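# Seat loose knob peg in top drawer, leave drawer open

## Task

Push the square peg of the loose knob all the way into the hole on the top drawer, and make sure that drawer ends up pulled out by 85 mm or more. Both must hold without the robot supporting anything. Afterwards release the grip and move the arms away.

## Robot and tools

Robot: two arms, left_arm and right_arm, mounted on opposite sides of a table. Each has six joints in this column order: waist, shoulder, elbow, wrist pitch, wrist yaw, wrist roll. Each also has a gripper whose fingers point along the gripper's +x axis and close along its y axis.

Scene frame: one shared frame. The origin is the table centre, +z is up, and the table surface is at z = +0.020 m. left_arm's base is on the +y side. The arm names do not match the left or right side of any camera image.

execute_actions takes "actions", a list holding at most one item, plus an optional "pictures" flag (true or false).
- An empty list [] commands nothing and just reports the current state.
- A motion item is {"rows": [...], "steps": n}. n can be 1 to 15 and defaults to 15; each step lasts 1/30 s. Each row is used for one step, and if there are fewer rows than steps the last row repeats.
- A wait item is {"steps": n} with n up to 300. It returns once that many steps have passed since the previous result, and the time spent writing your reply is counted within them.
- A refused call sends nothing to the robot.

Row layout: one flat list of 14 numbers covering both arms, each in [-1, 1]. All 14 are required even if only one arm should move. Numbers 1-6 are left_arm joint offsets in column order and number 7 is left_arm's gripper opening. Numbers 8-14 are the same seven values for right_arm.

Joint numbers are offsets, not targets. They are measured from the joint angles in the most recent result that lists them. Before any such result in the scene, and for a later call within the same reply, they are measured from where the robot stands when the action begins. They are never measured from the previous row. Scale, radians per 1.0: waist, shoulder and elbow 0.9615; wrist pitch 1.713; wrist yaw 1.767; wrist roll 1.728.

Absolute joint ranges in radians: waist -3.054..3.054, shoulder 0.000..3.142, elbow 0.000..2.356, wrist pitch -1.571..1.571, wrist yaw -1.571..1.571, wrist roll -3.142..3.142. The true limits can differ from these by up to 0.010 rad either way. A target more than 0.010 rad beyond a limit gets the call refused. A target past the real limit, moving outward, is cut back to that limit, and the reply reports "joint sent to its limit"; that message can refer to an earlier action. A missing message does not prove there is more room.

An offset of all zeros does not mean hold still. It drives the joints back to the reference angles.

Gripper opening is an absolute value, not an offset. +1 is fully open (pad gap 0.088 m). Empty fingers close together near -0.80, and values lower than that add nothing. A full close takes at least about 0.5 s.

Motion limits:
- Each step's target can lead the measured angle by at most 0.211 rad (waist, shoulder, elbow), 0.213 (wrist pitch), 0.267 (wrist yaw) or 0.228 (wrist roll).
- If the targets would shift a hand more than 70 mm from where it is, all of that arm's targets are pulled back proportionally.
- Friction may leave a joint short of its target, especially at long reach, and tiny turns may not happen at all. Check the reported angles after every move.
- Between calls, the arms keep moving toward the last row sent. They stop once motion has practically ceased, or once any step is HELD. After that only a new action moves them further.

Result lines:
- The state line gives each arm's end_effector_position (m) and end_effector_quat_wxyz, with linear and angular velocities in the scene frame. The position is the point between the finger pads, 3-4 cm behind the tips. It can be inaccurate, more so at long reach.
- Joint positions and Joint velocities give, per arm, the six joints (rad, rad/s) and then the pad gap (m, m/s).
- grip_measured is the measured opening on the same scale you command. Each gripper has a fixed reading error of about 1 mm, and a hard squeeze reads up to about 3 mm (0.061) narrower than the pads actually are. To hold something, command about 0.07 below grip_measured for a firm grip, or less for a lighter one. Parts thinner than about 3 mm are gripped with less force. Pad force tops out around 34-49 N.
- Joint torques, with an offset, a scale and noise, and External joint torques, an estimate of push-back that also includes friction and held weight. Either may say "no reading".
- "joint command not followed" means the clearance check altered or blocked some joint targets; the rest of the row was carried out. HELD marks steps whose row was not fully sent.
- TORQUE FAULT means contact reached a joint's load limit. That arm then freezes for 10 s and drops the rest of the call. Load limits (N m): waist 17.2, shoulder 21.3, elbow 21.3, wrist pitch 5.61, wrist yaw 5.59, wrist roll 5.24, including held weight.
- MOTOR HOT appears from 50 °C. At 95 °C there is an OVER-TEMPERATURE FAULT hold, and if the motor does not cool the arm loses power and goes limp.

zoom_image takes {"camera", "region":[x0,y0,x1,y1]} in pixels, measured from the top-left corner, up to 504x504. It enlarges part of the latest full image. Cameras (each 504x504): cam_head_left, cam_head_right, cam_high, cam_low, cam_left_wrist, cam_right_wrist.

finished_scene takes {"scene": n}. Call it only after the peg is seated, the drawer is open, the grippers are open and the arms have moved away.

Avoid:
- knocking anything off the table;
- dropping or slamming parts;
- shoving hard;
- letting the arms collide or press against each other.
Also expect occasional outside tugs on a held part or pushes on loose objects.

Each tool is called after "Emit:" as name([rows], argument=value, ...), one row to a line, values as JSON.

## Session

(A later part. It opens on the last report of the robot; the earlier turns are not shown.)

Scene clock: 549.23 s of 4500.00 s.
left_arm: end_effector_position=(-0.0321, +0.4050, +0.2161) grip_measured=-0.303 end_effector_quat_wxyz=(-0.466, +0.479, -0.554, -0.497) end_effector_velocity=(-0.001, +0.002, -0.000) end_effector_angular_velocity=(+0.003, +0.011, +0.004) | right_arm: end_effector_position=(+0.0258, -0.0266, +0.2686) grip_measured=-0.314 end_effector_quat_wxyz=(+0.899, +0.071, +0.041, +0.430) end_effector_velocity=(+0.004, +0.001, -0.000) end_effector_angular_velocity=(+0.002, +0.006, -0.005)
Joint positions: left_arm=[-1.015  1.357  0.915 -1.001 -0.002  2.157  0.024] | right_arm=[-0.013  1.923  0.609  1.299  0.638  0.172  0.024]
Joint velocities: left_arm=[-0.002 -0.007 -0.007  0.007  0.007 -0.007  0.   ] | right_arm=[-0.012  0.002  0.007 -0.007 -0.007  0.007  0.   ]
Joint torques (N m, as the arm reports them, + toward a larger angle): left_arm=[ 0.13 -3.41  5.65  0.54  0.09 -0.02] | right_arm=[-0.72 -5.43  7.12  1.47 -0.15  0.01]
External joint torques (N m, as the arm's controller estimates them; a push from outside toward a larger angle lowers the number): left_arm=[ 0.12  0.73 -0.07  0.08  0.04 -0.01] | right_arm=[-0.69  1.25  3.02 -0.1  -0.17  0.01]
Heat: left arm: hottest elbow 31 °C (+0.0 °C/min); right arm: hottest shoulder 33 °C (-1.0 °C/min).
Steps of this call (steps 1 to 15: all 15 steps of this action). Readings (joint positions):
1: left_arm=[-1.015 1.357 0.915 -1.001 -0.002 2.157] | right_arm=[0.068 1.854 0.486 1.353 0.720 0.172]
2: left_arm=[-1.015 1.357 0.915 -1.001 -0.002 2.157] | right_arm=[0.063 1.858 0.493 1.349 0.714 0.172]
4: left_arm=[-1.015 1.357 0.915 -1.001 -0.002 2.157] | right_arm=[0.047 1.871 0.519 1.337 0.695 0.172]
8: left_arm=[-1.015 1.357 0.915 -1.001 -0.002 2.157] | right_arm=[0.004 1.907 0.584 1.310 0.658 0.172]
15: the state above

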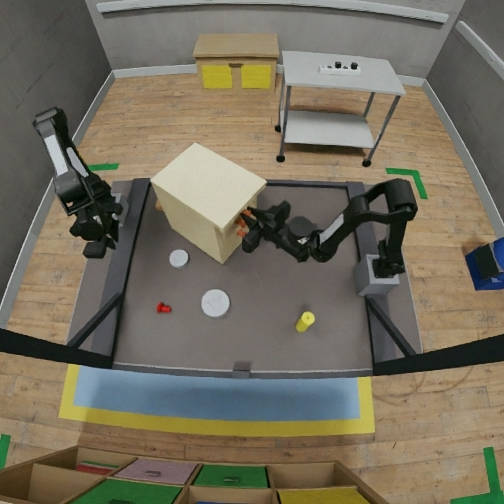

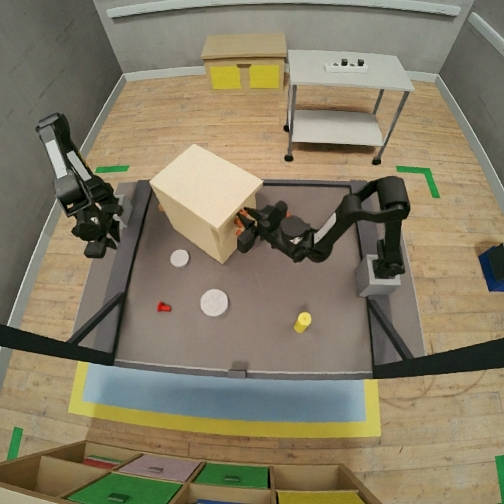

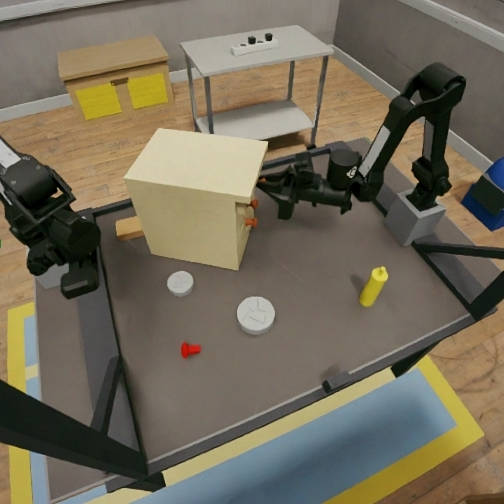

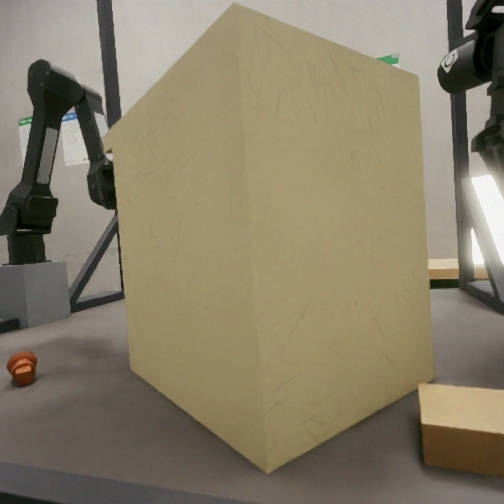

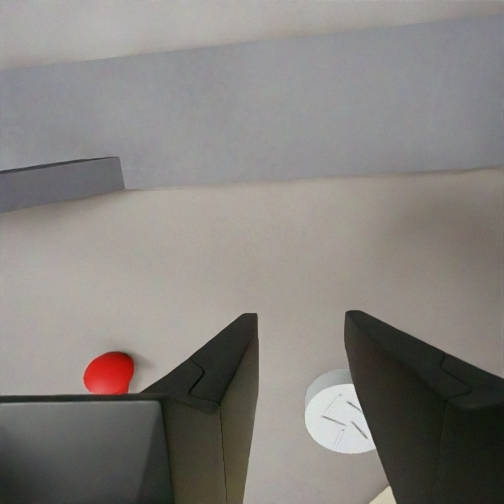

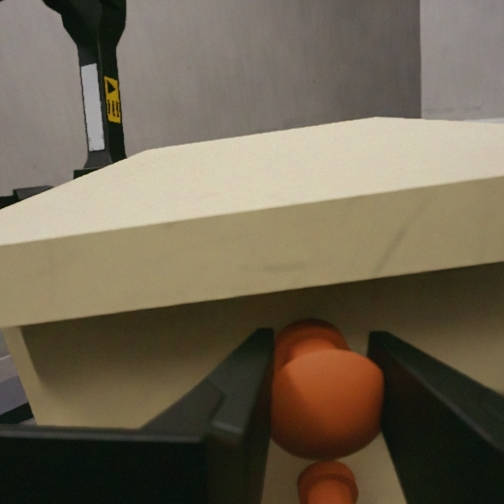

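Emit:
execute_actions([
  {"rows":[[0,0,0,0,0,0,-0.3,-0.025,0.02,0.055,-0.008,-0.012,0,-0.5],[0,0,0,0,0,0,-0.3,-0.025,0.02,0.055,-0.008,-0.012,0,-0.5],[0,0,0,0,0,0,-0.3,-0.025,0.02,0.055,-0.008,-0.012,0,-0.5],[0,0,0,0,0,0,-0.3,-0.05,0.042,0.095,-0.019,-0.026,0,-0.5]]},
], pictures=false)

Emit:
execute_actions([
  {"rows":[[0,0,0,0,0,0,-0.3,-0.04,0.02,0.06,-0.003,-0.008,0,-0.5],[0,0,0,0,0,0,-0.3,-0.04,0.02,0.06,-0.003,-0.008,0,-0.5],[0,0,0,0,0,0,-0.3,-0.04,0.02,0.06,-0.003,-0.008,0,-0.5],[0,0,0,0,0,0,-0.3,-0.075,0.025,0.09,-0.004,-0.008,0,-0.5]]},
], pictures=false)

Emit:
execute_actions([
  {"rows":[[0,0,0,0,0,0,-0.3,0,0,0,0,0,0,-0.5]],"steps":6},
])

Scene clock: 562.73 s of 4500.00 s.
left_arm: end_effector_position=(-0.0321, +0.4050, +0.2161) grip_measured=-0.303 end_effector_quat_wxyz=(-0.466, +0.479, -0.554, -0.497) end_effector_velocity=(-0.006, +0.001, +0.000) end_effector_angular_velocity=(+0.008, +0.031, +0.002) | right_arm: end_effector_position=(+0.0287, -0.0207, +0.2666) grip_measured=-0.314 end_effector_quat_wxyz=(+0.899, +0.066, +0.043, +0.431) end_effector_velocity=(+0.000, -0.000, +0.002) end_effector_angular_velocity=(+0.003, -0.006, +0.005)
Joint positions: left_arm=[-1.015  1.357  0.915 -1.001 -0.002  2.157  0.024] | right_arm=[-0.023  1.938  0.634  1.278  0.626  0.172  0.024]
Joint velocities: left_arm=[-0.002 -0.002 -0.002  0.022  0.022 -0.007 -0.   ] | right_arm=[-0.002 -0.002 -0.002  0.007 -0.007 -0.007 -0.   ]
Joint torques (N m, as the arm reports them, + toward a larger angle): left_arm=[-0.08 -3.59  5.78  0.55  0.08  0.01] | right_arm=[-3.61 -3.38 12.85  0.56 -1.45  0.01]
External joint torques (N m, as the arm's controller estimates them; a push from outside toward a larger angle lowers the number): left_arm=[-0.06  0.57 -0.04  0.06  0.02  0.01] | right_arm=[-3.6   3.42  8.69 -1.01 -1.46  0.01]
Heat: left arm: hottest elbow 31 °C (+0.0 °C/min); right arm: hottest shoulder 33 °C (-3.0 °C/min).
Steps of this call (steps 1 to 15: the robot went on to your last target; steps 16 to 90: nothing new was sent; then 10.00 s passed at rest; steps 91 to 105: all 15 steps of this action). Readings (joint positions):
91: left_arm=[-1.015 1.357 0.915 -1.001 -0.002 2.157] | right_arm=[-0.014 1.925 0.613 1.296 0.636 0.172]
92: left_arm=[-1.015 1.357 0.915 -1.001 -0.002 2.157] | right_arm=[-0.018 1.929 0.620 1.291 0.632 0.172]
94: left_arm=[-1.015 1.357 0.915 -1.001 -0.002 2.157] | right_arm=[-0.022 1.935 0.629 1.287 0.628 0.172]
98: left_arm=[-1.015 1.357 0.915 -1.001 -0.002 2.157] | right_arm=[-0.022 1.938 0.633 1.281 0.627 0.172]
105: the state above

Scene clock: 563.23 s of 4500.00 s.
left_arm: end_effector_position=(-0.0321, +0.4050, +0.2161) grip_measured=-0.303 end_effector_quat_wxyz=(-0.466, +0.479, -0.554, -0.497) end_effector_velocity=(+0.008, -0.001, -0.002) end_effector_angular_velocity=(-0.017, -0.041, +0.009) | right_arm: end_effector_position=(+0.0305, -0.0201, +0.2679) grip_measured=-0.314 end_effector_quat_wxyz=(+0.900, +0.068, +0.042, +0.429) end_effector_velocity=(+0.002, -0.002, -0.001) end_effector_angular_velocity=(-0.012, -0.005, -0.010)
Joint positions: left_arm=[-1.015  1.357  0.915 -1.001 -0.002  2.157  0.024] | right_arm=[-0.027  1.938  0.638  1.278  0.627  0.172  0.024]
Joint velocities: left_arm=[-0.002 -0.002 -0.007 -0.022 -0.037 -0.007 -0.   ] | right_arm=[-0.002 -0.002 -0.002 -0.007  0.007 -0.007 -0.   ]
Joint torques (N m, as the arm reports them, + toward a larger angle): left_arm=[ 0.1  -3.55  5.78  0.55  0.09  0.01] | right_arm=[-6.48 -3.59 14.75  0.95 -0.65  0.01]
External joint torques (N m, as the arm's controller estimates them; a push from outside toward a larger angle lowers the number): left_arm=[0.08 0.58 0.08 0.11 0.05 0.01] | right_arm=[-6.48  3.27 10.55 -0.63 -0.66  0.01]
Heat: left arm: hottest elbow 31 °C (+0.0 °C/min); right arm: hottest shoulder 33 °C (-3.0 °C/min).
Steps of this call (steps 1 to 15: all 15 steps of this action). Readings (joint positions):
1: left_arm=[-1.015 1.357 0.915 -1.001 -0.002 2.157] | right_arm=[-0.023 1.938 0.634 1.278 0.626 0.172]
2: left_arm=[-1.015 1.357 0.915 -1.001 -0.002 2.157] | right_arm=[-0.023 1.938 0.634 1.278 0.627 0.172]
4: left_arm=[-1.015 1.357 0.915 -1.001 -0.002 2.157] | right_arm=[-0.024 1.938 0.636 1.278 0.627 0.172]
8: left_arm=[-1.015 1.357 0.915 -1.001 -0.002 2.157] | right_arm=[-0.027 1.938 0.638 1.278 0.627 0.172]
15: the state above

Scene clock: 563.43 s of 4500.00 s.
left_arm: end_effector_position=(-0.0321, +0.4050, +0.2161) grip_measured=-0.303 end_effector_quat_wxyz=(-0.466, +0.479, -0.554, -0.497) end_effector_velocity=(+0.003, +0.006, -0.001) end_effector_angular_velocity=(+0.029, -0.008, -0.012) | right_arm: end_effector_position=(+0.0288, -0.0222, +0.2662) grip_measured=-0.314 end_effector_quat_wxyz=(+0.901, +0.066, +0.043, +0.427) end_effector_velocity=(-0.002, -0.000, -0.001) end_effector_angular_velocity=(-0.012, -0.005, +0.020)
Joint positions: left_arm=[-1.015  1.357  0.915 -1.001 -0.002  2.157  0.024] | right_arm=[-0.019  1.937  0.631  1.279  0.639  0.172  0.024]
Joint velocities: left_arm=[-0.002 -0.002 -0.002 -0.022  0.022  0.007 -0.   ] | right_arm=[-0.002 -0.007 -0.007 -0.007 -0.022 -0.007 -0.   ]
Joint torques (N m, as the arm reports them, + toward a larger angle): left_arm=[-0.04 -3.6   5.7   0.56  0.07  0.01] | right_arm=[-0.94 -5.72  5.97  1.24 -0.59  0.01]
External joint torques (N m, as the arm's controller estimates them; a push from outside toward a larger angle lowers the number): left_arm=[-0.01  0.56 -0.08  0.09  0.01  0.02] | right_arm=[-1.02  1.04  1.91 -0.31 -0.6   0.01]
Heat: left arm: hottest elbow 31 °C (+0.0 °C/min); right arm: hottest shoulder 33 °C (-3.0 °C/min).
Steps of this call (steps 1 to 6: all 6 steps of this action). Readings (joint positions):
1: left_arm=[-1.015 1.357 0.915 -1.001 -0.002 2.157] | right_arm=[-0.024 1.937 0.635 1.278 0.630 0.172]
2: left_arm=[-1.015 1.357 0.915 -1.001 -0.002 2.157] | right_arm=[-0.020 1.937 0.633 1.278 0.637 0.172]
4: left_arm=[-1.015 1.357 0.915 -1.001 -0.002 2.157] | right_arm=[-0.020 1.937 0.632 1.278 0.638 0.172]
6: the state above

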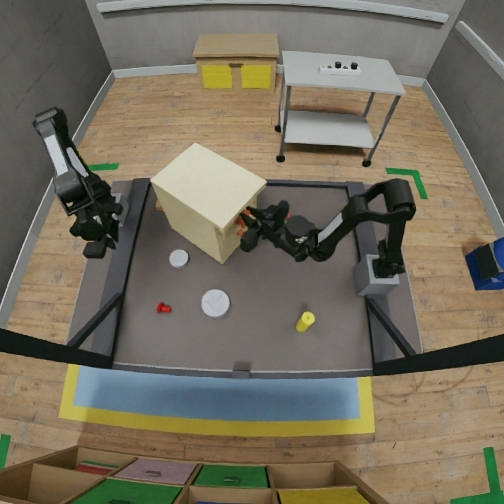

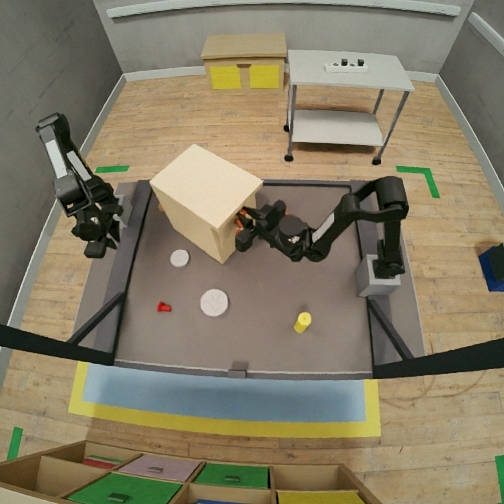

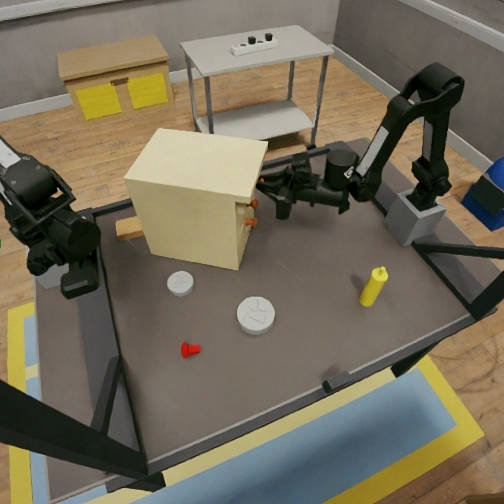

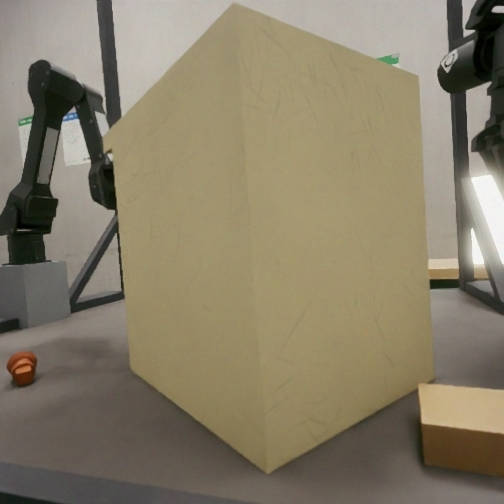

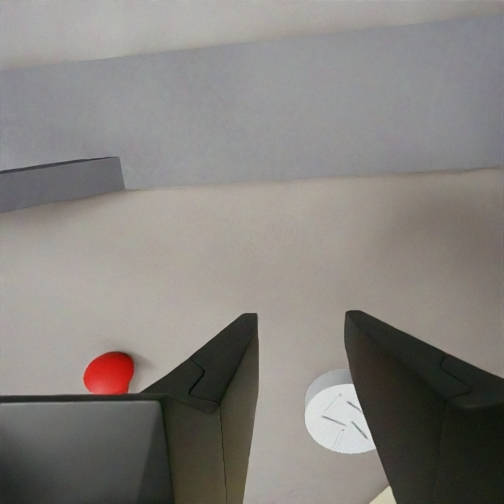

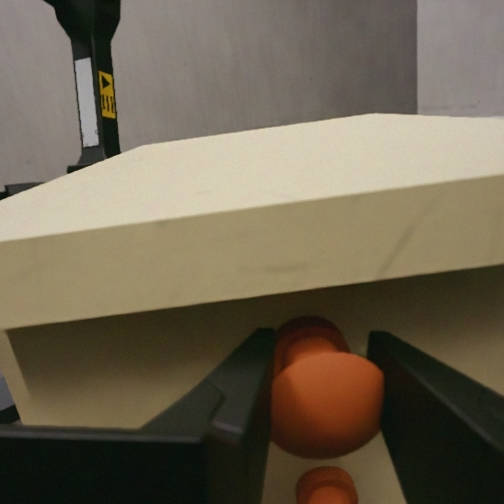

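Emit:
execute_actions([
  {"rows":[[0,0,0,0,0,0,-0.3,0.01,-0.02,-0.015,0.008,0,0,-0.5],[0,0,0,0,0,0,-0.3,0.01,-0.02,-0.015,0.008,0,0,-0.5],[0,0,0,0,0,0,-0.3,0.016,-0.03,-0.03,0.012,0.003,0,-0.5],[0,0,0,0,0,0,-0.3,0.016,-0.03,-0.03,0.012,0.003,0,-0.5],[0,0,0,0,0,0,-0.3,0.024,-0.04,-0.045,0.016,0.007,0,-0.5],[0,0,0,0,0,0,-0.3,0.024,-0.04,-0.045,0.016,0.007,0,-0.5],[0,0,0,0,0,0,-0.3,0.033,-0.05,-0.06,0.02,0.012,0,-0.5],[0,0,0,0,0,0,-0.3,0.033,-0.05,-0.06,0.02,0.012,0,-0.5],[0,0,0,0,0,0,-0.3,0.042,-0.06,-0.075,0.024,0.017,0,-0.5],[0,0,0,0,0,0,-0.3,0.042,-0.06,-0.075,0.024,0.017,0,-0.5],[0,0,0,0,0,0,-0.3,0.052,-0.07,-0.09,0.028,0.022,0,-0.5]]},
], pictures=false)

Emit:
execute_actions([
  {"rows":[[0,0,0,0,0,0,-0.3,0.017,-0.025,-0.02,0.008,0.007,0,-0.5],[0,0,0,0,0,0,-0.3,0.017,-0.025,-0.02,0.008,0.007,0,-0.5],[0,0,0,0,0,0,-0.3,0.028,-0.033,-0.035,0.012,0.013,0,-0.5],[0,0,0,0,0,0,-0.3,0.028,-0.033,-0.035,0.012,0.013,0,-0.5],[0,0,0,0,0,0,-0.3,0.039,-0.042,-0.05,0.015,0.02,0,-0.5],[0,0,0,0,0,0,-0.3,0.039,-0.042,-0.05,0.015,0.02,0,-0.5],[0,0,0,0,0,0,-0.3,0.05,-0.05,-0.065,0.019,0.026,0,-0.5],[0,0,0,0,0,0,-0.3,0.05,-0.05,-0.065,0.019,0.026,0,-0.5],[0,0,0,0,0,0,-0.3,0.062,-0.059,-0.08,0.022,0.032,0,-0.5],[0,0,0,0,0,0,-0.3,0.062,-0.059,-0.08,0.022,0.032,0,-0.5],[0,0,0,0,0,0,-0.3,0.074,-0.068,-0.095,0.026,0.039,0,-0.5]]},
])

Scene clock: 584.30 s of 4500.00 s.
left_arm: end_effector_position=(-0.0321, +0.4050, +0.2161) grip_measured=-0.303 end_effector_quat_wxyz=(-0.466, +0.479, -0.554, -0.497) end_effector_velocity=(+0.002, +0.001, -0.000) end_effector_angular_velocity=(-0.002, -0.010, +0.006) | right_arm: end_effector_position=(+0.0157, -0.0406, +0.2671) grip_measured=-0.314 end_effector_quat_wxyz=(+0.900, +0.067, +0.042, +0.429) end_effector_velocity=(-0.012, -0.010, -0.006) end_effector_angular_velocity=(-0.046, -0.017, +0.035)
Joint positions: left_arm=[-1.015  1.357  0.915 -1.001 -0.002  2.157  0.024] | right_arm=[0.022 1.89  0.551 1.316 0.676 0.172 0.024]
Joint velocities: left_arm=[-0.002 -0.002 -0.002 -0.007 -0.007 -0.007 -0.   ] | right_arm=[ 0.027 -0.032 -0.056 -0.007 -0.007 -0.022 -0.   ]
Joint torques (N m, as the arm reports them, + toward a larger angle): left_arm=[ 0.08 -3.47  5.84  0.58  0.09 -0.01] | right_arm=[ 0.59 -7.15  4.29  1.9   0.    0.02]
External joint torques (N m, as the arm's controller estimates them; a push from outside toward a larger angle lowers the number): left_arm=[0.08 0.65 0.08 0.11 0.04 0.  ] | right_arm=[ 0.72 -0.99  0.29  0.38 -0.01  0.02]
Heat: left arm: hottest elbow 31 °C (+0.0 °C/min); right arm: hottest shoulder 34 °C (+0.0 °C/min).
Steps of this call (steps 1 to 15: the robot went on to your last target; steps 16 to 90: nothing new was sent; then 17.37 s passed at rest; steps 91 to 105: all 15 steps of this action). Readings (joint positions):
91: left_arm=[-1.015 1.357 0.915 -1.001 -0.002 2.157] | right_arm=[-0.019 1.935 0.628 1.281 0.640 0.172]
92: left_arm=[-1.015 1.357 0.915 -1.001 -0.002 2.157] | right_arm=[-0.017 1.932 0.625 1.282 0.641 0.172]
94: left_arm=[-1.015 1.357 0.915 -1.001 -0.002 2.157] | right_arm=[-0.017 1.930 0.620 1.286 0.641 0.172]
98: left_arm=[-1.015 1.357 0.915 -1.001 -0.002 2.157] | right_arm=[-0.005 1.915 0.594 1.299 0.652 0.172]
105: the state above

Scene clock: 584.80 s of 4500.00 s.
left_arm: end_effector_position=(-0.0321, +0.4050, +0.2161) grip_measured=-0.303 end_effector_quat_wxyz=(-0.466, +0.479, -0.554, -0.497) end_effector_velocity=(+0.005, +0.002, -0.001) end_effector_angular_velocity=(+0.004, -0.023, -0.009) | right_arm: end_effector_position=(-0.0007, -0.0617, +0.2658) grip_measured=-0.314 end_effector_quat_wxyz=(+0.900, +0.065, +0.042, +0.428) end_effector_velocity=(-0.009, -0.013, -0.002) end_effector_angular_velocity=(-0.017, -0.007, +0.000)
Joint positions: left_arm=[-1.015  1.357  0.915 -1.001 -0.002  2.157  0.024] | right_arm=[0.084 1.844 0.466 1.35  0.741 0.172 0.024]
Joint velocities: left_arm=[-0.002 -0.002 -0.002 -0.022 -0.007  0.007  0.   ] | right_arm=[ 0.037 -0.032 -0.051  0.007  0.037 -0.007 -0.   ]
Joint torques (N m, as the arm reports them, + toward a larger angle): left_arm=[-0.12 -3.53  5.82  0.59  0.1  -0.02] | right_arm=[ 0.47 -6.56  3.95  1.83  0.03  0.02]
External joint torques (N m, as the arm's controller estimates them; a push from outside toward a larger angle lowers the number): left_arm=[-0.12  0.65  0.1   0.15  0.05 -0.01] | right_arm=[ 0.58 -0.87  0.15  0.33  0.01  0.02]
Heat: left arm: hottest elbow 31 °C (+0.0 °C/min); right arm: hottest shoulder 34 °C (+0.0 °C/min).
Steps of this call (steps 1 to 15: all 15 steps of this action). Readings (joint positions):
1: left_arm=[-1.015 1.357 0.915 -1.001 -0.002 2.157] | right_arm=[0.023 1.889 0.548 1.317 0.678 0.172]
2: left_arm=[-1.015 1.357 0.915 -1.001 -0.002 2.157] | right_arm=[0.025 1.888 0.545 1.318 0.680 0.172]
4: left_arm=[-1.015 1.357 0.915 -1.001 -0.002 2.157] | right_arm=[0.032 1.882 0.534 1.323 0.689 0.172]
8: left_arm=[-1.015 1.357 0.915 -1.001 -0.002 2.157] | right_arm=[0.052 1.867 0.507 1.334 0.710 0.172]
15: the state above

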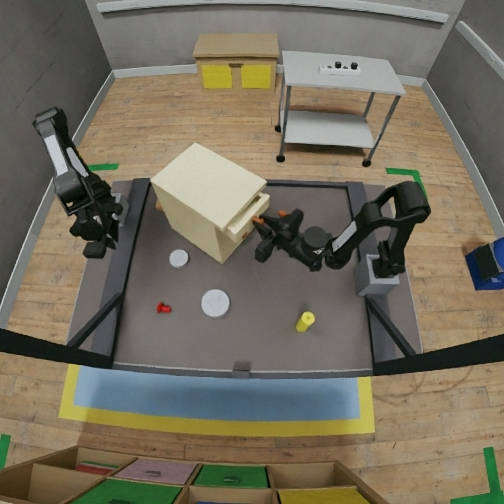

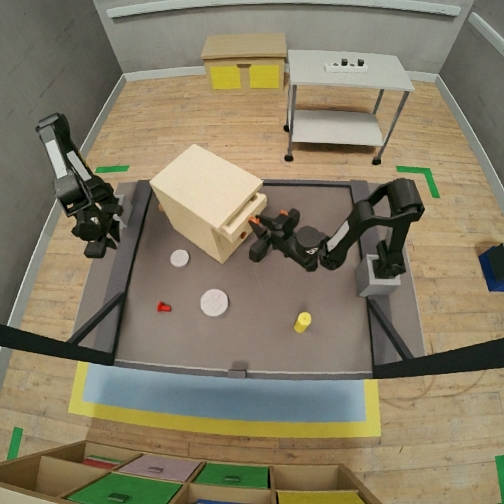

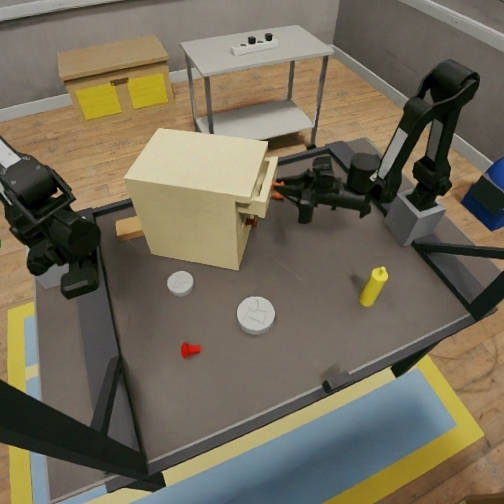

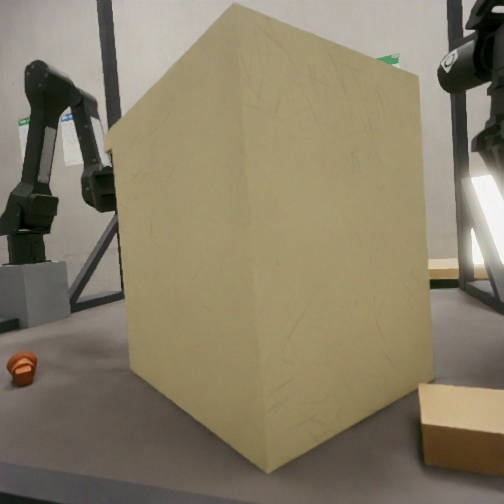

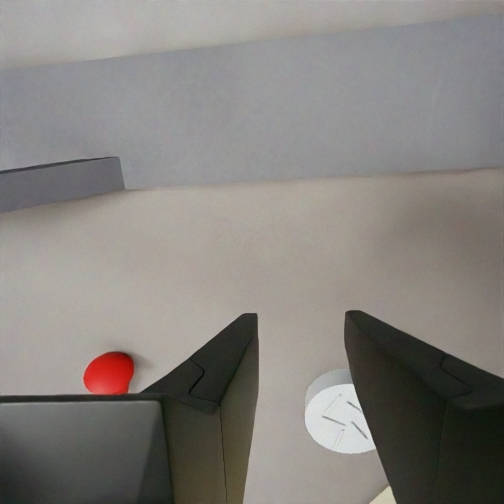

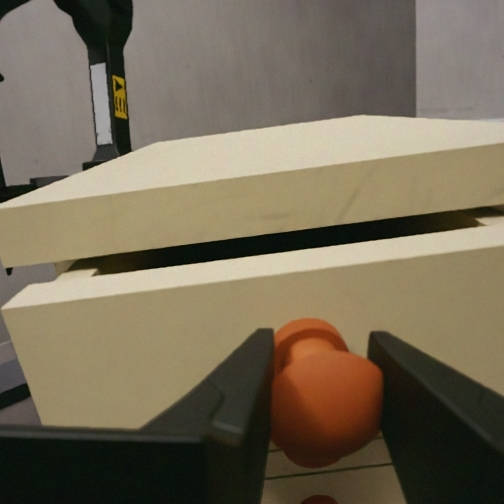

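Emit:
execute_actions([
  {"rows":[[0,0,0,0,0,0,-0.3,0.017,-0.025,-0.015,0.008,0.007,0,-0.5],[0,0,0,0,0,0,-0.3,0.017,-0.025,-0.015,0.008,0.007,0,-0.5],[0,0,0,0,0,0,-0.3,0.03,-0.033,-0.03,0.011,0.013,0,-0.5],[0,0,0,0,0,0,-0.3,0.03,-0.033,-0.03,0.011,0.013,0,-0.5],[0,0,0,0,0,0,-0.3,0.043,-0.042,-0.044,0.014,0.02,0,-0.5],[0,0,0,0,0,0,-0.3,0.043,-0.042,-0.044,0.014,0.02,0,-0.5],[0,0,0,0,0,0,-0.3,0.056,-0.05,-0.057,0.017,0.028,0,-0.5],[0,0,0,0,0,0,-0.3,0.056,-0.05,-0.057,0.017,0.028,0,-0.5],[0,0,0,0,0,0,-0.3,0.07,-0.059,-0.071,0.021,0.036,0,-0.5],[0,0,0,0,0,0,-0.3,0.07,-0.059,-0.071,0.021,0.036,0,-0.5],[0,0,0,0,0,0,-0.3,0.084,-0.068,-0.085,0.024,0.043,0,-0.5]]},
], pictures=false)

Emit:
execute_actions([
  {"steps":10},
])

Emit:
zoom_image(camera="cam_high", region=[250,150,330,230])

Scene clock: 598.70 s of 4500.00 s.
left_arm: end_effector_position=(-0.0321, +0.4050, +0.2161) grip_measured=-0.303 end_effector_quat_wxyz=(-0.466, +0.479, -0.554, -0.497) end_effector_velocity=(+0.002, +0.002, -0.000) end_effector_angular_velocity=(-0.002, -0.010, +0.001) | right_arm: end_effector_position=(-0.0165, -0.0827, +0.2651) grip_measured=-0.314 end_effector_quat_wxyz=(+0.901, +0.063, +0.042, +0.427) end_effector_velocity=(-0.009, -0.011, +0.002) end_effector_angular_velocity=(+0.003, -0.005, +0.015)
Joint positions: left_arm=[-1.015  1.357  0.915 -1.001 -0.002  2.157  0.024] | right_arm=[0.155 1.799 0.388 1.379 0.814 0.172 0.024]
Joint velocities: left_arm=[-0.007 -0.002 -0.002 -0.007 -0.007 -0.007 -0.   ] | right_arm=[ 0.037 -0.032 -0.046  0.022  0.022 -0.007  0.   ]
Joint torques (N m, as the arm reports them, + toward a larger angle): left_arm=[ 0.17 -3.41  5.74  0.6   0.1  -0.02] | right_arm=[ 0.6  -6.25  3.99  1.9  -0.03  0.01]
External joint torques (N m, as the arm's controller estimates them; a push from outside toward a larger angle lowers the number): left_arm=[ 0.19  0.69  0.02  0.13  0.04 -0.02] | right_arm=[ 0.68 -1.03  0.32  0.41 -0.04  0.01]
Heat: left arm: hottest elbow 31 °C (+0.0 °C/min); right arm: hottest shoulder 35 °C (+1.0 °C/min).
Steps of this call (steps 1 to 15: the robot went on to your last target; steps 16 to 90: nothing new was sent; then 10.40 s passed at rest; steps 91 to 105: all 15 steps of this action). Readings (joint positions):
91: left_arm=[-1.015 1.357 0.915 -1.001 -0.002 2.157] | right_arm=[0.087 1.842 0.462 1.352 0.745 0.172]
92: left_arm=[-1.015 1.357 0.915 -1.001 -0.002 2.157] | right_arm=[0.089 1.840 0.460 1.353 0.748 0.172]
94: left_arm=[-1.015 1.357 0.915 -1.001 -0.002 2.157] | right_arm=[0.096 1.836 0.452 1.356 0.755 0.172]
98: left_arm=[-1.015 1.357 0.915 -1.001 -0.002 2.157] | right_arm=[0.119 1.821 0.426 1.365 0.777 0.172]
105: the state above

Scene clock: 599.03 s of 4500.00 s.
left_arm: end_effector_position=(-0.0321, +0.4050, +0.2161) grip_measured=-0.303 end_effector_quat_wxyz=(-0.466, +0.479, -0.554, -0.497) end_effector_velocity=(-0.001, -0.001, +0.000) end_effector_angular_velocity=(-0.009, +0.003, +0.006) | right_arm: end_effector_position=(-0.0171, -0.0835, +0.2652) grip_measured=-0.314 end_effector_quat_wxyz=(+0.901, +0.063, +0.042, +0.427) end_effector_velocity=(+0.002, -0.002, -0.004) end_effector_angular_velocity=(-0.026, -0.009, -0.010)
Joint positions: left_arm=[-1.015  1.357  0.915 -1.001 -0.002  2.157  0.024] | right_arm=[0.158 1.797 0.385 1.381 0.817 0.172 0.024]
Joint velocities: left_arm=[-0.002 -0.002 -0.002  0.007 -0.007 -0.007 -0.   ] | right_arm=[-0.002 -0.002 -0.002 -0.022  0.007 -0.007 -0.   ]
Joint torques (N m, as the arm reports them, + toward a larger angle): left_arm=[ 0.09 -3.49  5.75  0.57  0.11 -0.02] | right_arm=[ 0.73 -6.23  3.88  1.92 -0.01  0.02]
External joint torques (N m, as the arm's controller estimates them; a push from outside toward a larger angle lowers the number): left_arm=[ 0.08  0.68 -0.04  0.09  0.05 -0.01] | right_arm=[ 0.74 -1.07  0.35  0.46 -0.02  0.02]
Heat: left arm: hottest elbow 31 °C (+0.0 °C/min); right arm: hottest shoulder 35 °C (+2.0 °C/min).
Steps of this call (steps 1 to 10: the robot went on to your last target). Readings (joint positions):
1: left_arm=[-1.015 1.357 0.915 -1.001 -0.002 2.157] | right_arm=[0.156 1.798 0.387 1.380 0.815 0.172]
2: left_arm=[-1.015 1.357 0.915 -1.001 -0.002 2.157] | right_arm=[0.157 1.797 0.386 1.380 0.816 0.172]
4: left_arm=[-1.015 1.357 0.915 -1.001 -0.002 2.157] | right_arm=[0.157 1.797 0.386 1.381 0.817 0.172]
8: left_arm=[-1.015 1.357 0.915 -1.001 -0.002 2.157] | right_arm=[0.158 1.797 0.385 1.381 0.817 0.172]
10: the state above

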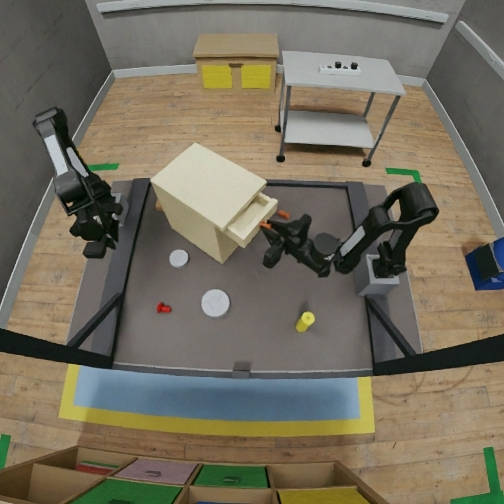

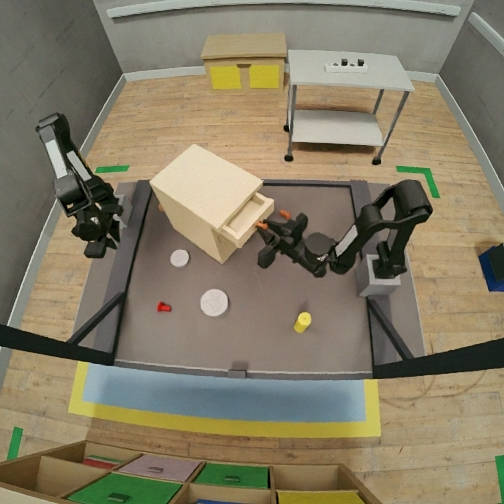

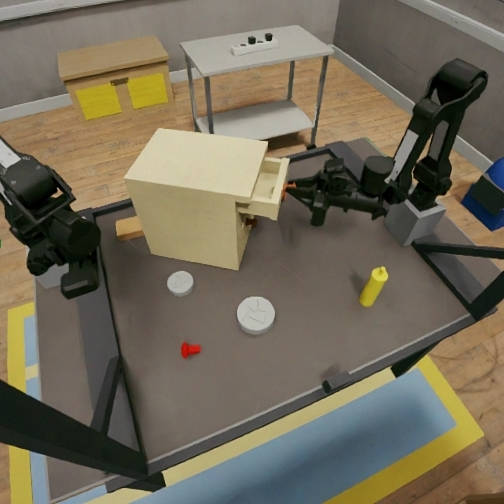

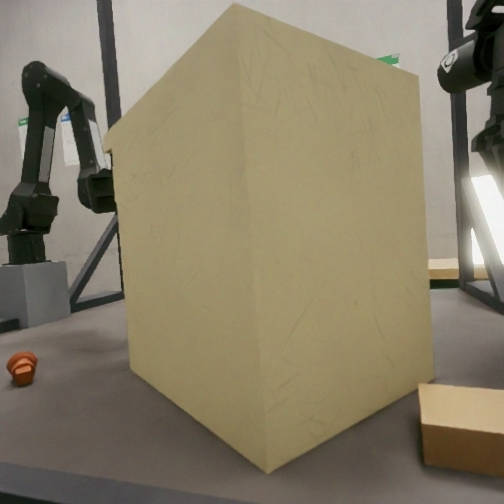

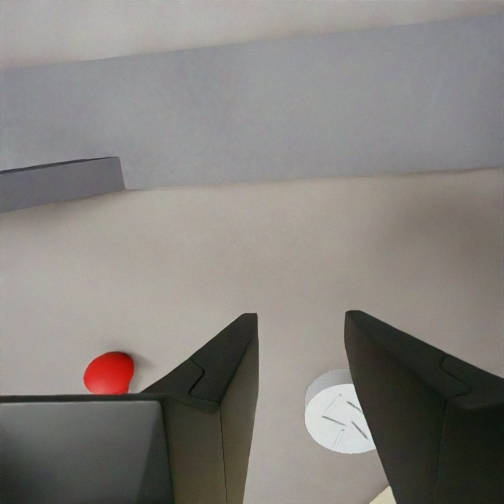

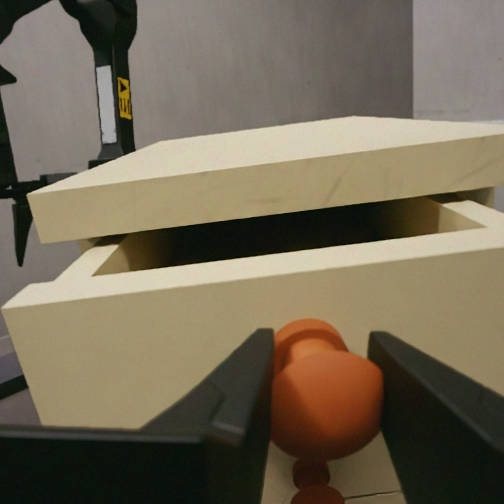

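Region (250, 150, 330, 230) of cam_high's 504x504 image, scaled by 6.300, with more detail than that image has.

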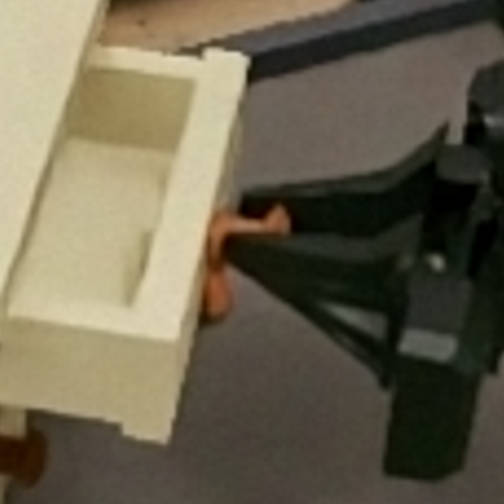

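About 90 mm, seated. Release and retreat.

Emit:
execute_actions([
  {"rows":[[0,0,0,0,0,0,-0.3,0,0,0,0,0,0,0.3]],"steps":12},
], pictures=false)

Emit:
execute_actions([
  {"rows":[[0,0,0,0,0,0,-0.3,0.16,-0.11,-0.14,0.03,0.085,0,0.3]]},
], pictures=false)

Emit:
execute_actions([
  {"rows":[[0,0,0,0,0,0,-0.3,0.25,-0.16,-0.15,0.01,0.13,0,0.3]]},
])

Emit:
zoom_image(camera="cam_head_left", region=[230,190,300,260])

Scene clock: 606.17 s of 4500.00 s.
left_arm: end_effector_position=(-0.0321, +0.4050, +0.2161) grip_measured=-0.303 end_effector_quat_wxyz=(-0.466, +0.479, -0.554, -0.497) end_effector_velocity=(+0.003, -0.001, -0.000) end_effector_angular_velocity=(-0.014, -0.017, +0.008) | right_arm: end_effector_position=(-0.0171, -0.0835, +0.2654) grip_measured=+0.287 end_effector_quat_wxyz=(+0.901, +0.064, +0.041, +0.427) end_effector_velocity=(+0.000, -0.000, -0.001) end_effector_angular_velocity=(-0.012, -0.006, +0.005)
Joint positions: left_arm=[-1.015  1.357  0.915 -1.001 -0.002  2.157  0.024] | right_arm=[0.158 1.797 0.385 1.382 0.817 0.172 0.053]
Joint velocities: left_arm=[-0.002 -0.002 -0.002 -0.007 -0.022 -0.007 -0.   ] | right_arm=[-0.002 -0.002 -0.002 -0.007 -0.007 -0.007  0.006]
Joint torques (N m, as the arm reports them, + toward a larger angle): left_arm=[ 0.   -3.57  5.81  0.61  0.08 -0.01] | right_arm=[ 0.   -4.52  4.05  1.24  0.02  0.02]
External joint torques (N m, as the arm's controller estimates them; a push from outside toward a larger angle lowers the number): left_arm=[0.02 0.56 0.09 0.15 0.03 0.  ] | right_arm=[-0.01  0.71  0.47 -0.24  0.01  0.02]
Heat: left arm: hottest elbow 31 °C (+0.0 °C/min); right arm: hottest shoulder 35 °C (+2.0 °C/min).
Steps of this call (steps 1 to 15: the robot went on to your last target; steps 16 to 90: nothing new was sent; then 3.73 s passed at rest; steps 91 to 102: all 12 steps of this action). Readings (joint positions):
91: left_arm=[-1.015 1.357 0.915 -1.001 -0.002 2.157] | right_arm=[0.158 1.797 0.385 1.381 0.817 0.172]
92: left_arm=[-1.015 1.357 0.915 -1.001 -0.002 2.157] | right_arm=[0.158 1.797 0.385 1.381 0.817 0.172]
94: left_arm=[-1.015 1.357 0.915 -1.001 -0.002 2.157] | right_arm=[0.158 1.797 0.385 1.382 0.817 0.172]
98: left_arm=[-1.015 1.357 0.915 -1.001 -0.002 2.157] | right_arm=[0.158 1.797 0.385 1.382 0.817 0.172]
102: the state above

Scene clock: 606.67 s of 4500.00 s.
left_arm: end_effector_position=(-0.0321, +0.4050, +0.2161) grip_measured=-0.303 end_effector_quat_wxyz=(-0.466, +0.479, -0.554, -0.497) end_effector_velocity=(-0.000, +0.002, +0.001) end_effector_angular_velocity=(+0.008, +0.002, +0.004) | right_arm: end_effector_position=(-0.0443, -0.1222, +0.2694) grip_measured=+0.297 end_effector_quat_wxyz=(+0.900, +0.070, +0.038, +0.428) end_effector_velocity=(+0.001, -0.002, -0.002) end_effector_angular_velocity=(-0.016, -0.009, -0.005)
Joint positions: left_arm=[-1.015  1.357  0.915 -1.001 -0.002  2.157  0.024] | right_arm=[0.308 1.7   0.256 1.429 0.965 0.172 0.054]
Joint velocities: left_arm=[-0.002 -0.002  0.002 -0.007  0.007 -0.007  0.   ] | right_arm=[ 0.002 -0.002 -0.007 -0.007  0.007 -0.007 -0.   ]
Joint torques (N m, as the arm reports them, + toward a larger angle): left_arm=[ 0.11 -3.55  5.73  0.57  0.09 -0.01] | right_arm=[ 0.3  -4.51  3.14  1.47  0.13  0.01]
External joint torques (N m, as the arm's controller estimates them; a push from outside toward a larger angle lowers the number): left_arm=[ 0.12  0.61 -0.06  0.09  0.04 -0.01] | right_arm=[ 0.33 -0.24 -0.18  0.07  0.12  0.01]
Heat: left arm: hottest elbow 31 °C (+0.0 °C/min); right arm: hottest shoulder 35 °C (+2.0 °C/min).
Steps of this call (steps 1 to 15: all 15 steps of this action). Readings (joint positions):
1: left_arm=[-1.015 1.357 0.915 -1.001 -0.002 2.157] | right_arm=[0.169 1.787 0.373 1.383 0.842 0.172]
2: left_arm=[-1.015 1.357 0.915 -1.001 -0.002 2.157] | right_arm=[0.206 1.766 0.344 1.398 0.883 0.172]
4: left_arm=[-1.015 1.357 0.915 -1.001 -0.002 2.157] | right_arm=[0.274 1.723 0.286 1.418 0.927 0.172]
8: left_arm=[-1.015 1.357 0.915 -1.001 -0.002 2.157] | right_arm=[0.305 1.704 0.260 1.426 0.957 0.172]
15: the state above

Scene clock: 607.17 s of 4500.00 s.
left_arm: end_effector_position=(-0.0321, +0.4050, +0.2161) grip_measured=-0.303 end_effector_quat_wxyz=(-0.466, +0.479, -0.554, -0.497) end_effector_velocity=(+0.002, +0.001, -0.000) end_effector_angular_velocity=(-0.002, -0.010, +0.006) | right_arm: end_effector_position=(-0.0733, -0.1726, +0.2755) grip_measured=+0.297 end_effector_quat_wxyz=(+0.897, +0.081, +0.038, +0.433) end_effector_velocity=(+0.002, -0.004, -0.001) end_effector_angular_velocity=(-0.002, +0.002, -0.015)
Joint positions: left_arm=[-1.015  1.357  0.915 -1.001 -0.002  2.157  0.024] | right_arm=[0.544 1.554 0.117 1.443 1.191 0.172 0.054]
Joint velocities: left_arm=[-0.002 -0.002 -0.002 -0.007 -0.007 -0.007 -0.   ] | right_arm=[ 0.007 -0.007 -0.007 -0.007  0.022  0.007 -0.   ]
Joint torques (N m, as the arm reports them, + toward a larger angle): left_arm=[-0.09 -3.49  5.76  0.6   0.08 -0.03] | right_arm=[ 0.32 -3.28  3.06  1.27  0.11  0.01]
External joint torques (N m, as the arm's controller estimates them; a push from outside toward a larger angle lowers the number): left_arm=[-0.09  0.66  0.01  0.13  0.03 -0.03] | right_arm=[ 0.32 -0.19 -0.14  0.02  0.11  0.01]
Heat: left arm: hottest elbow 31 °C (+0.0 °C/min); right arm: hottest shoulder 35 °C (+2.0 °C/min).
Steps of this call (steps 1 to 15: all 15 steps of this action). Readings (joint positions):
1: left_arm=[-1.015 1.357 0.915 -1.001 -0.002 2.157] | right_arm=[0.326 1.685 0.243 1.428 1.003 0.172]
2: left_arm=[-1.015 1.357 0.915 -1.001 -0.002 2.157] | right_arm=[0.384 1.651 0.211 1.432 1.066 0.172]
4: left_arm=[-1.015 1.357 0.915 -1.001 -0.002 2.157] | right_arm=[0.485 1.586 0.150 1.443 1.135 0.172]
8: left_arm=[-1.015 1.357 0.915 -1.001 -0.002 2.157] | right_arm=[0.536 1.559 0.122 1.443 1.179 0.172]
15: the state above

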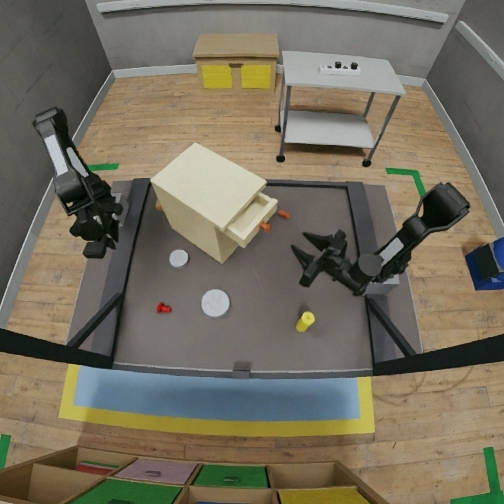

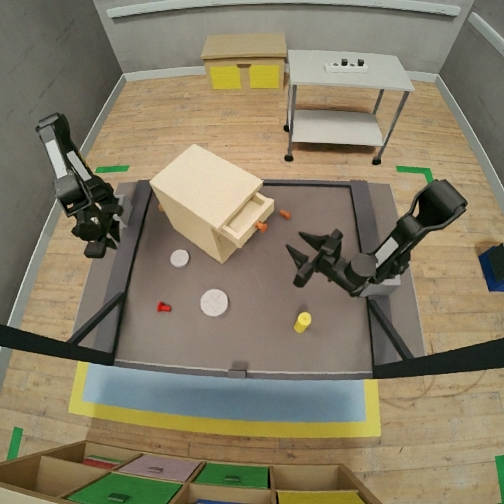

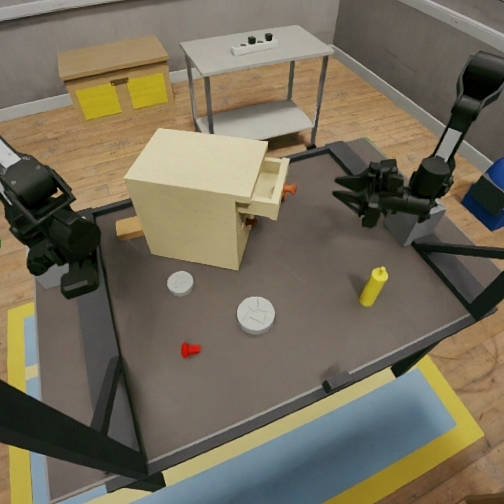

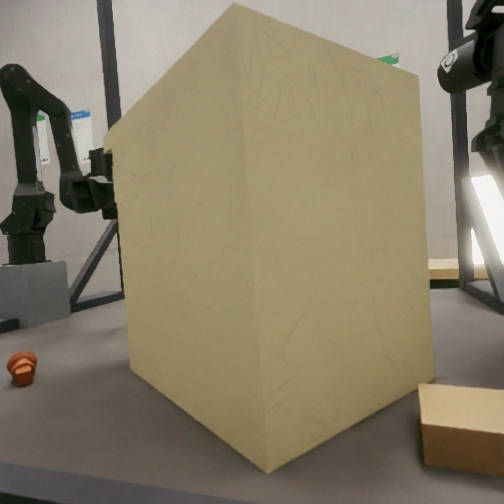

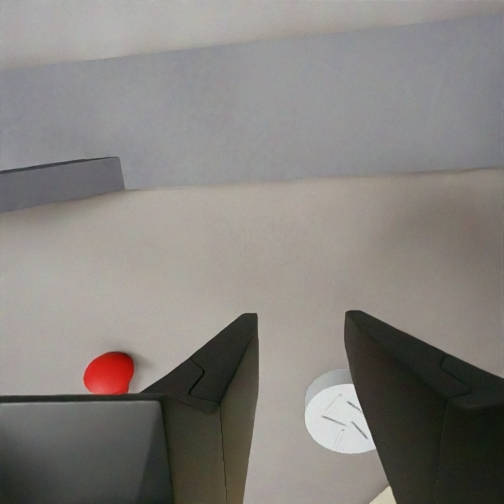

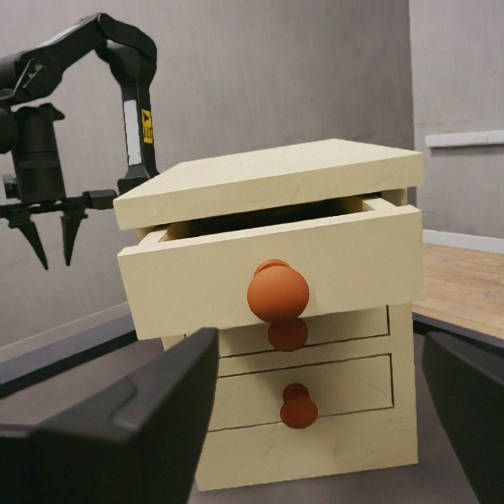

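Region (230, 190, 300, 260) of cam_head_left's 504x504 image, scaled by 7.200, with more detail than that image has.

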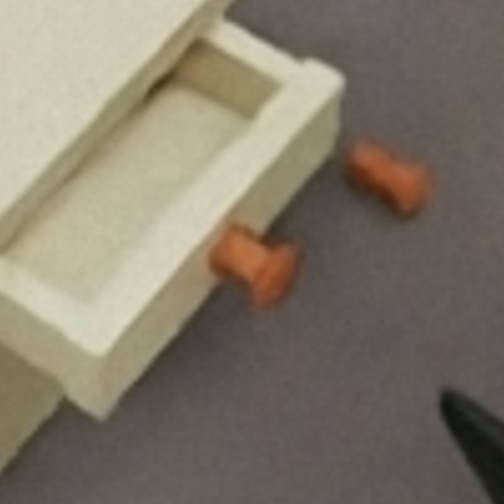

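Emit:
finished_scene(scene=1)

The scene is finished: the task was done.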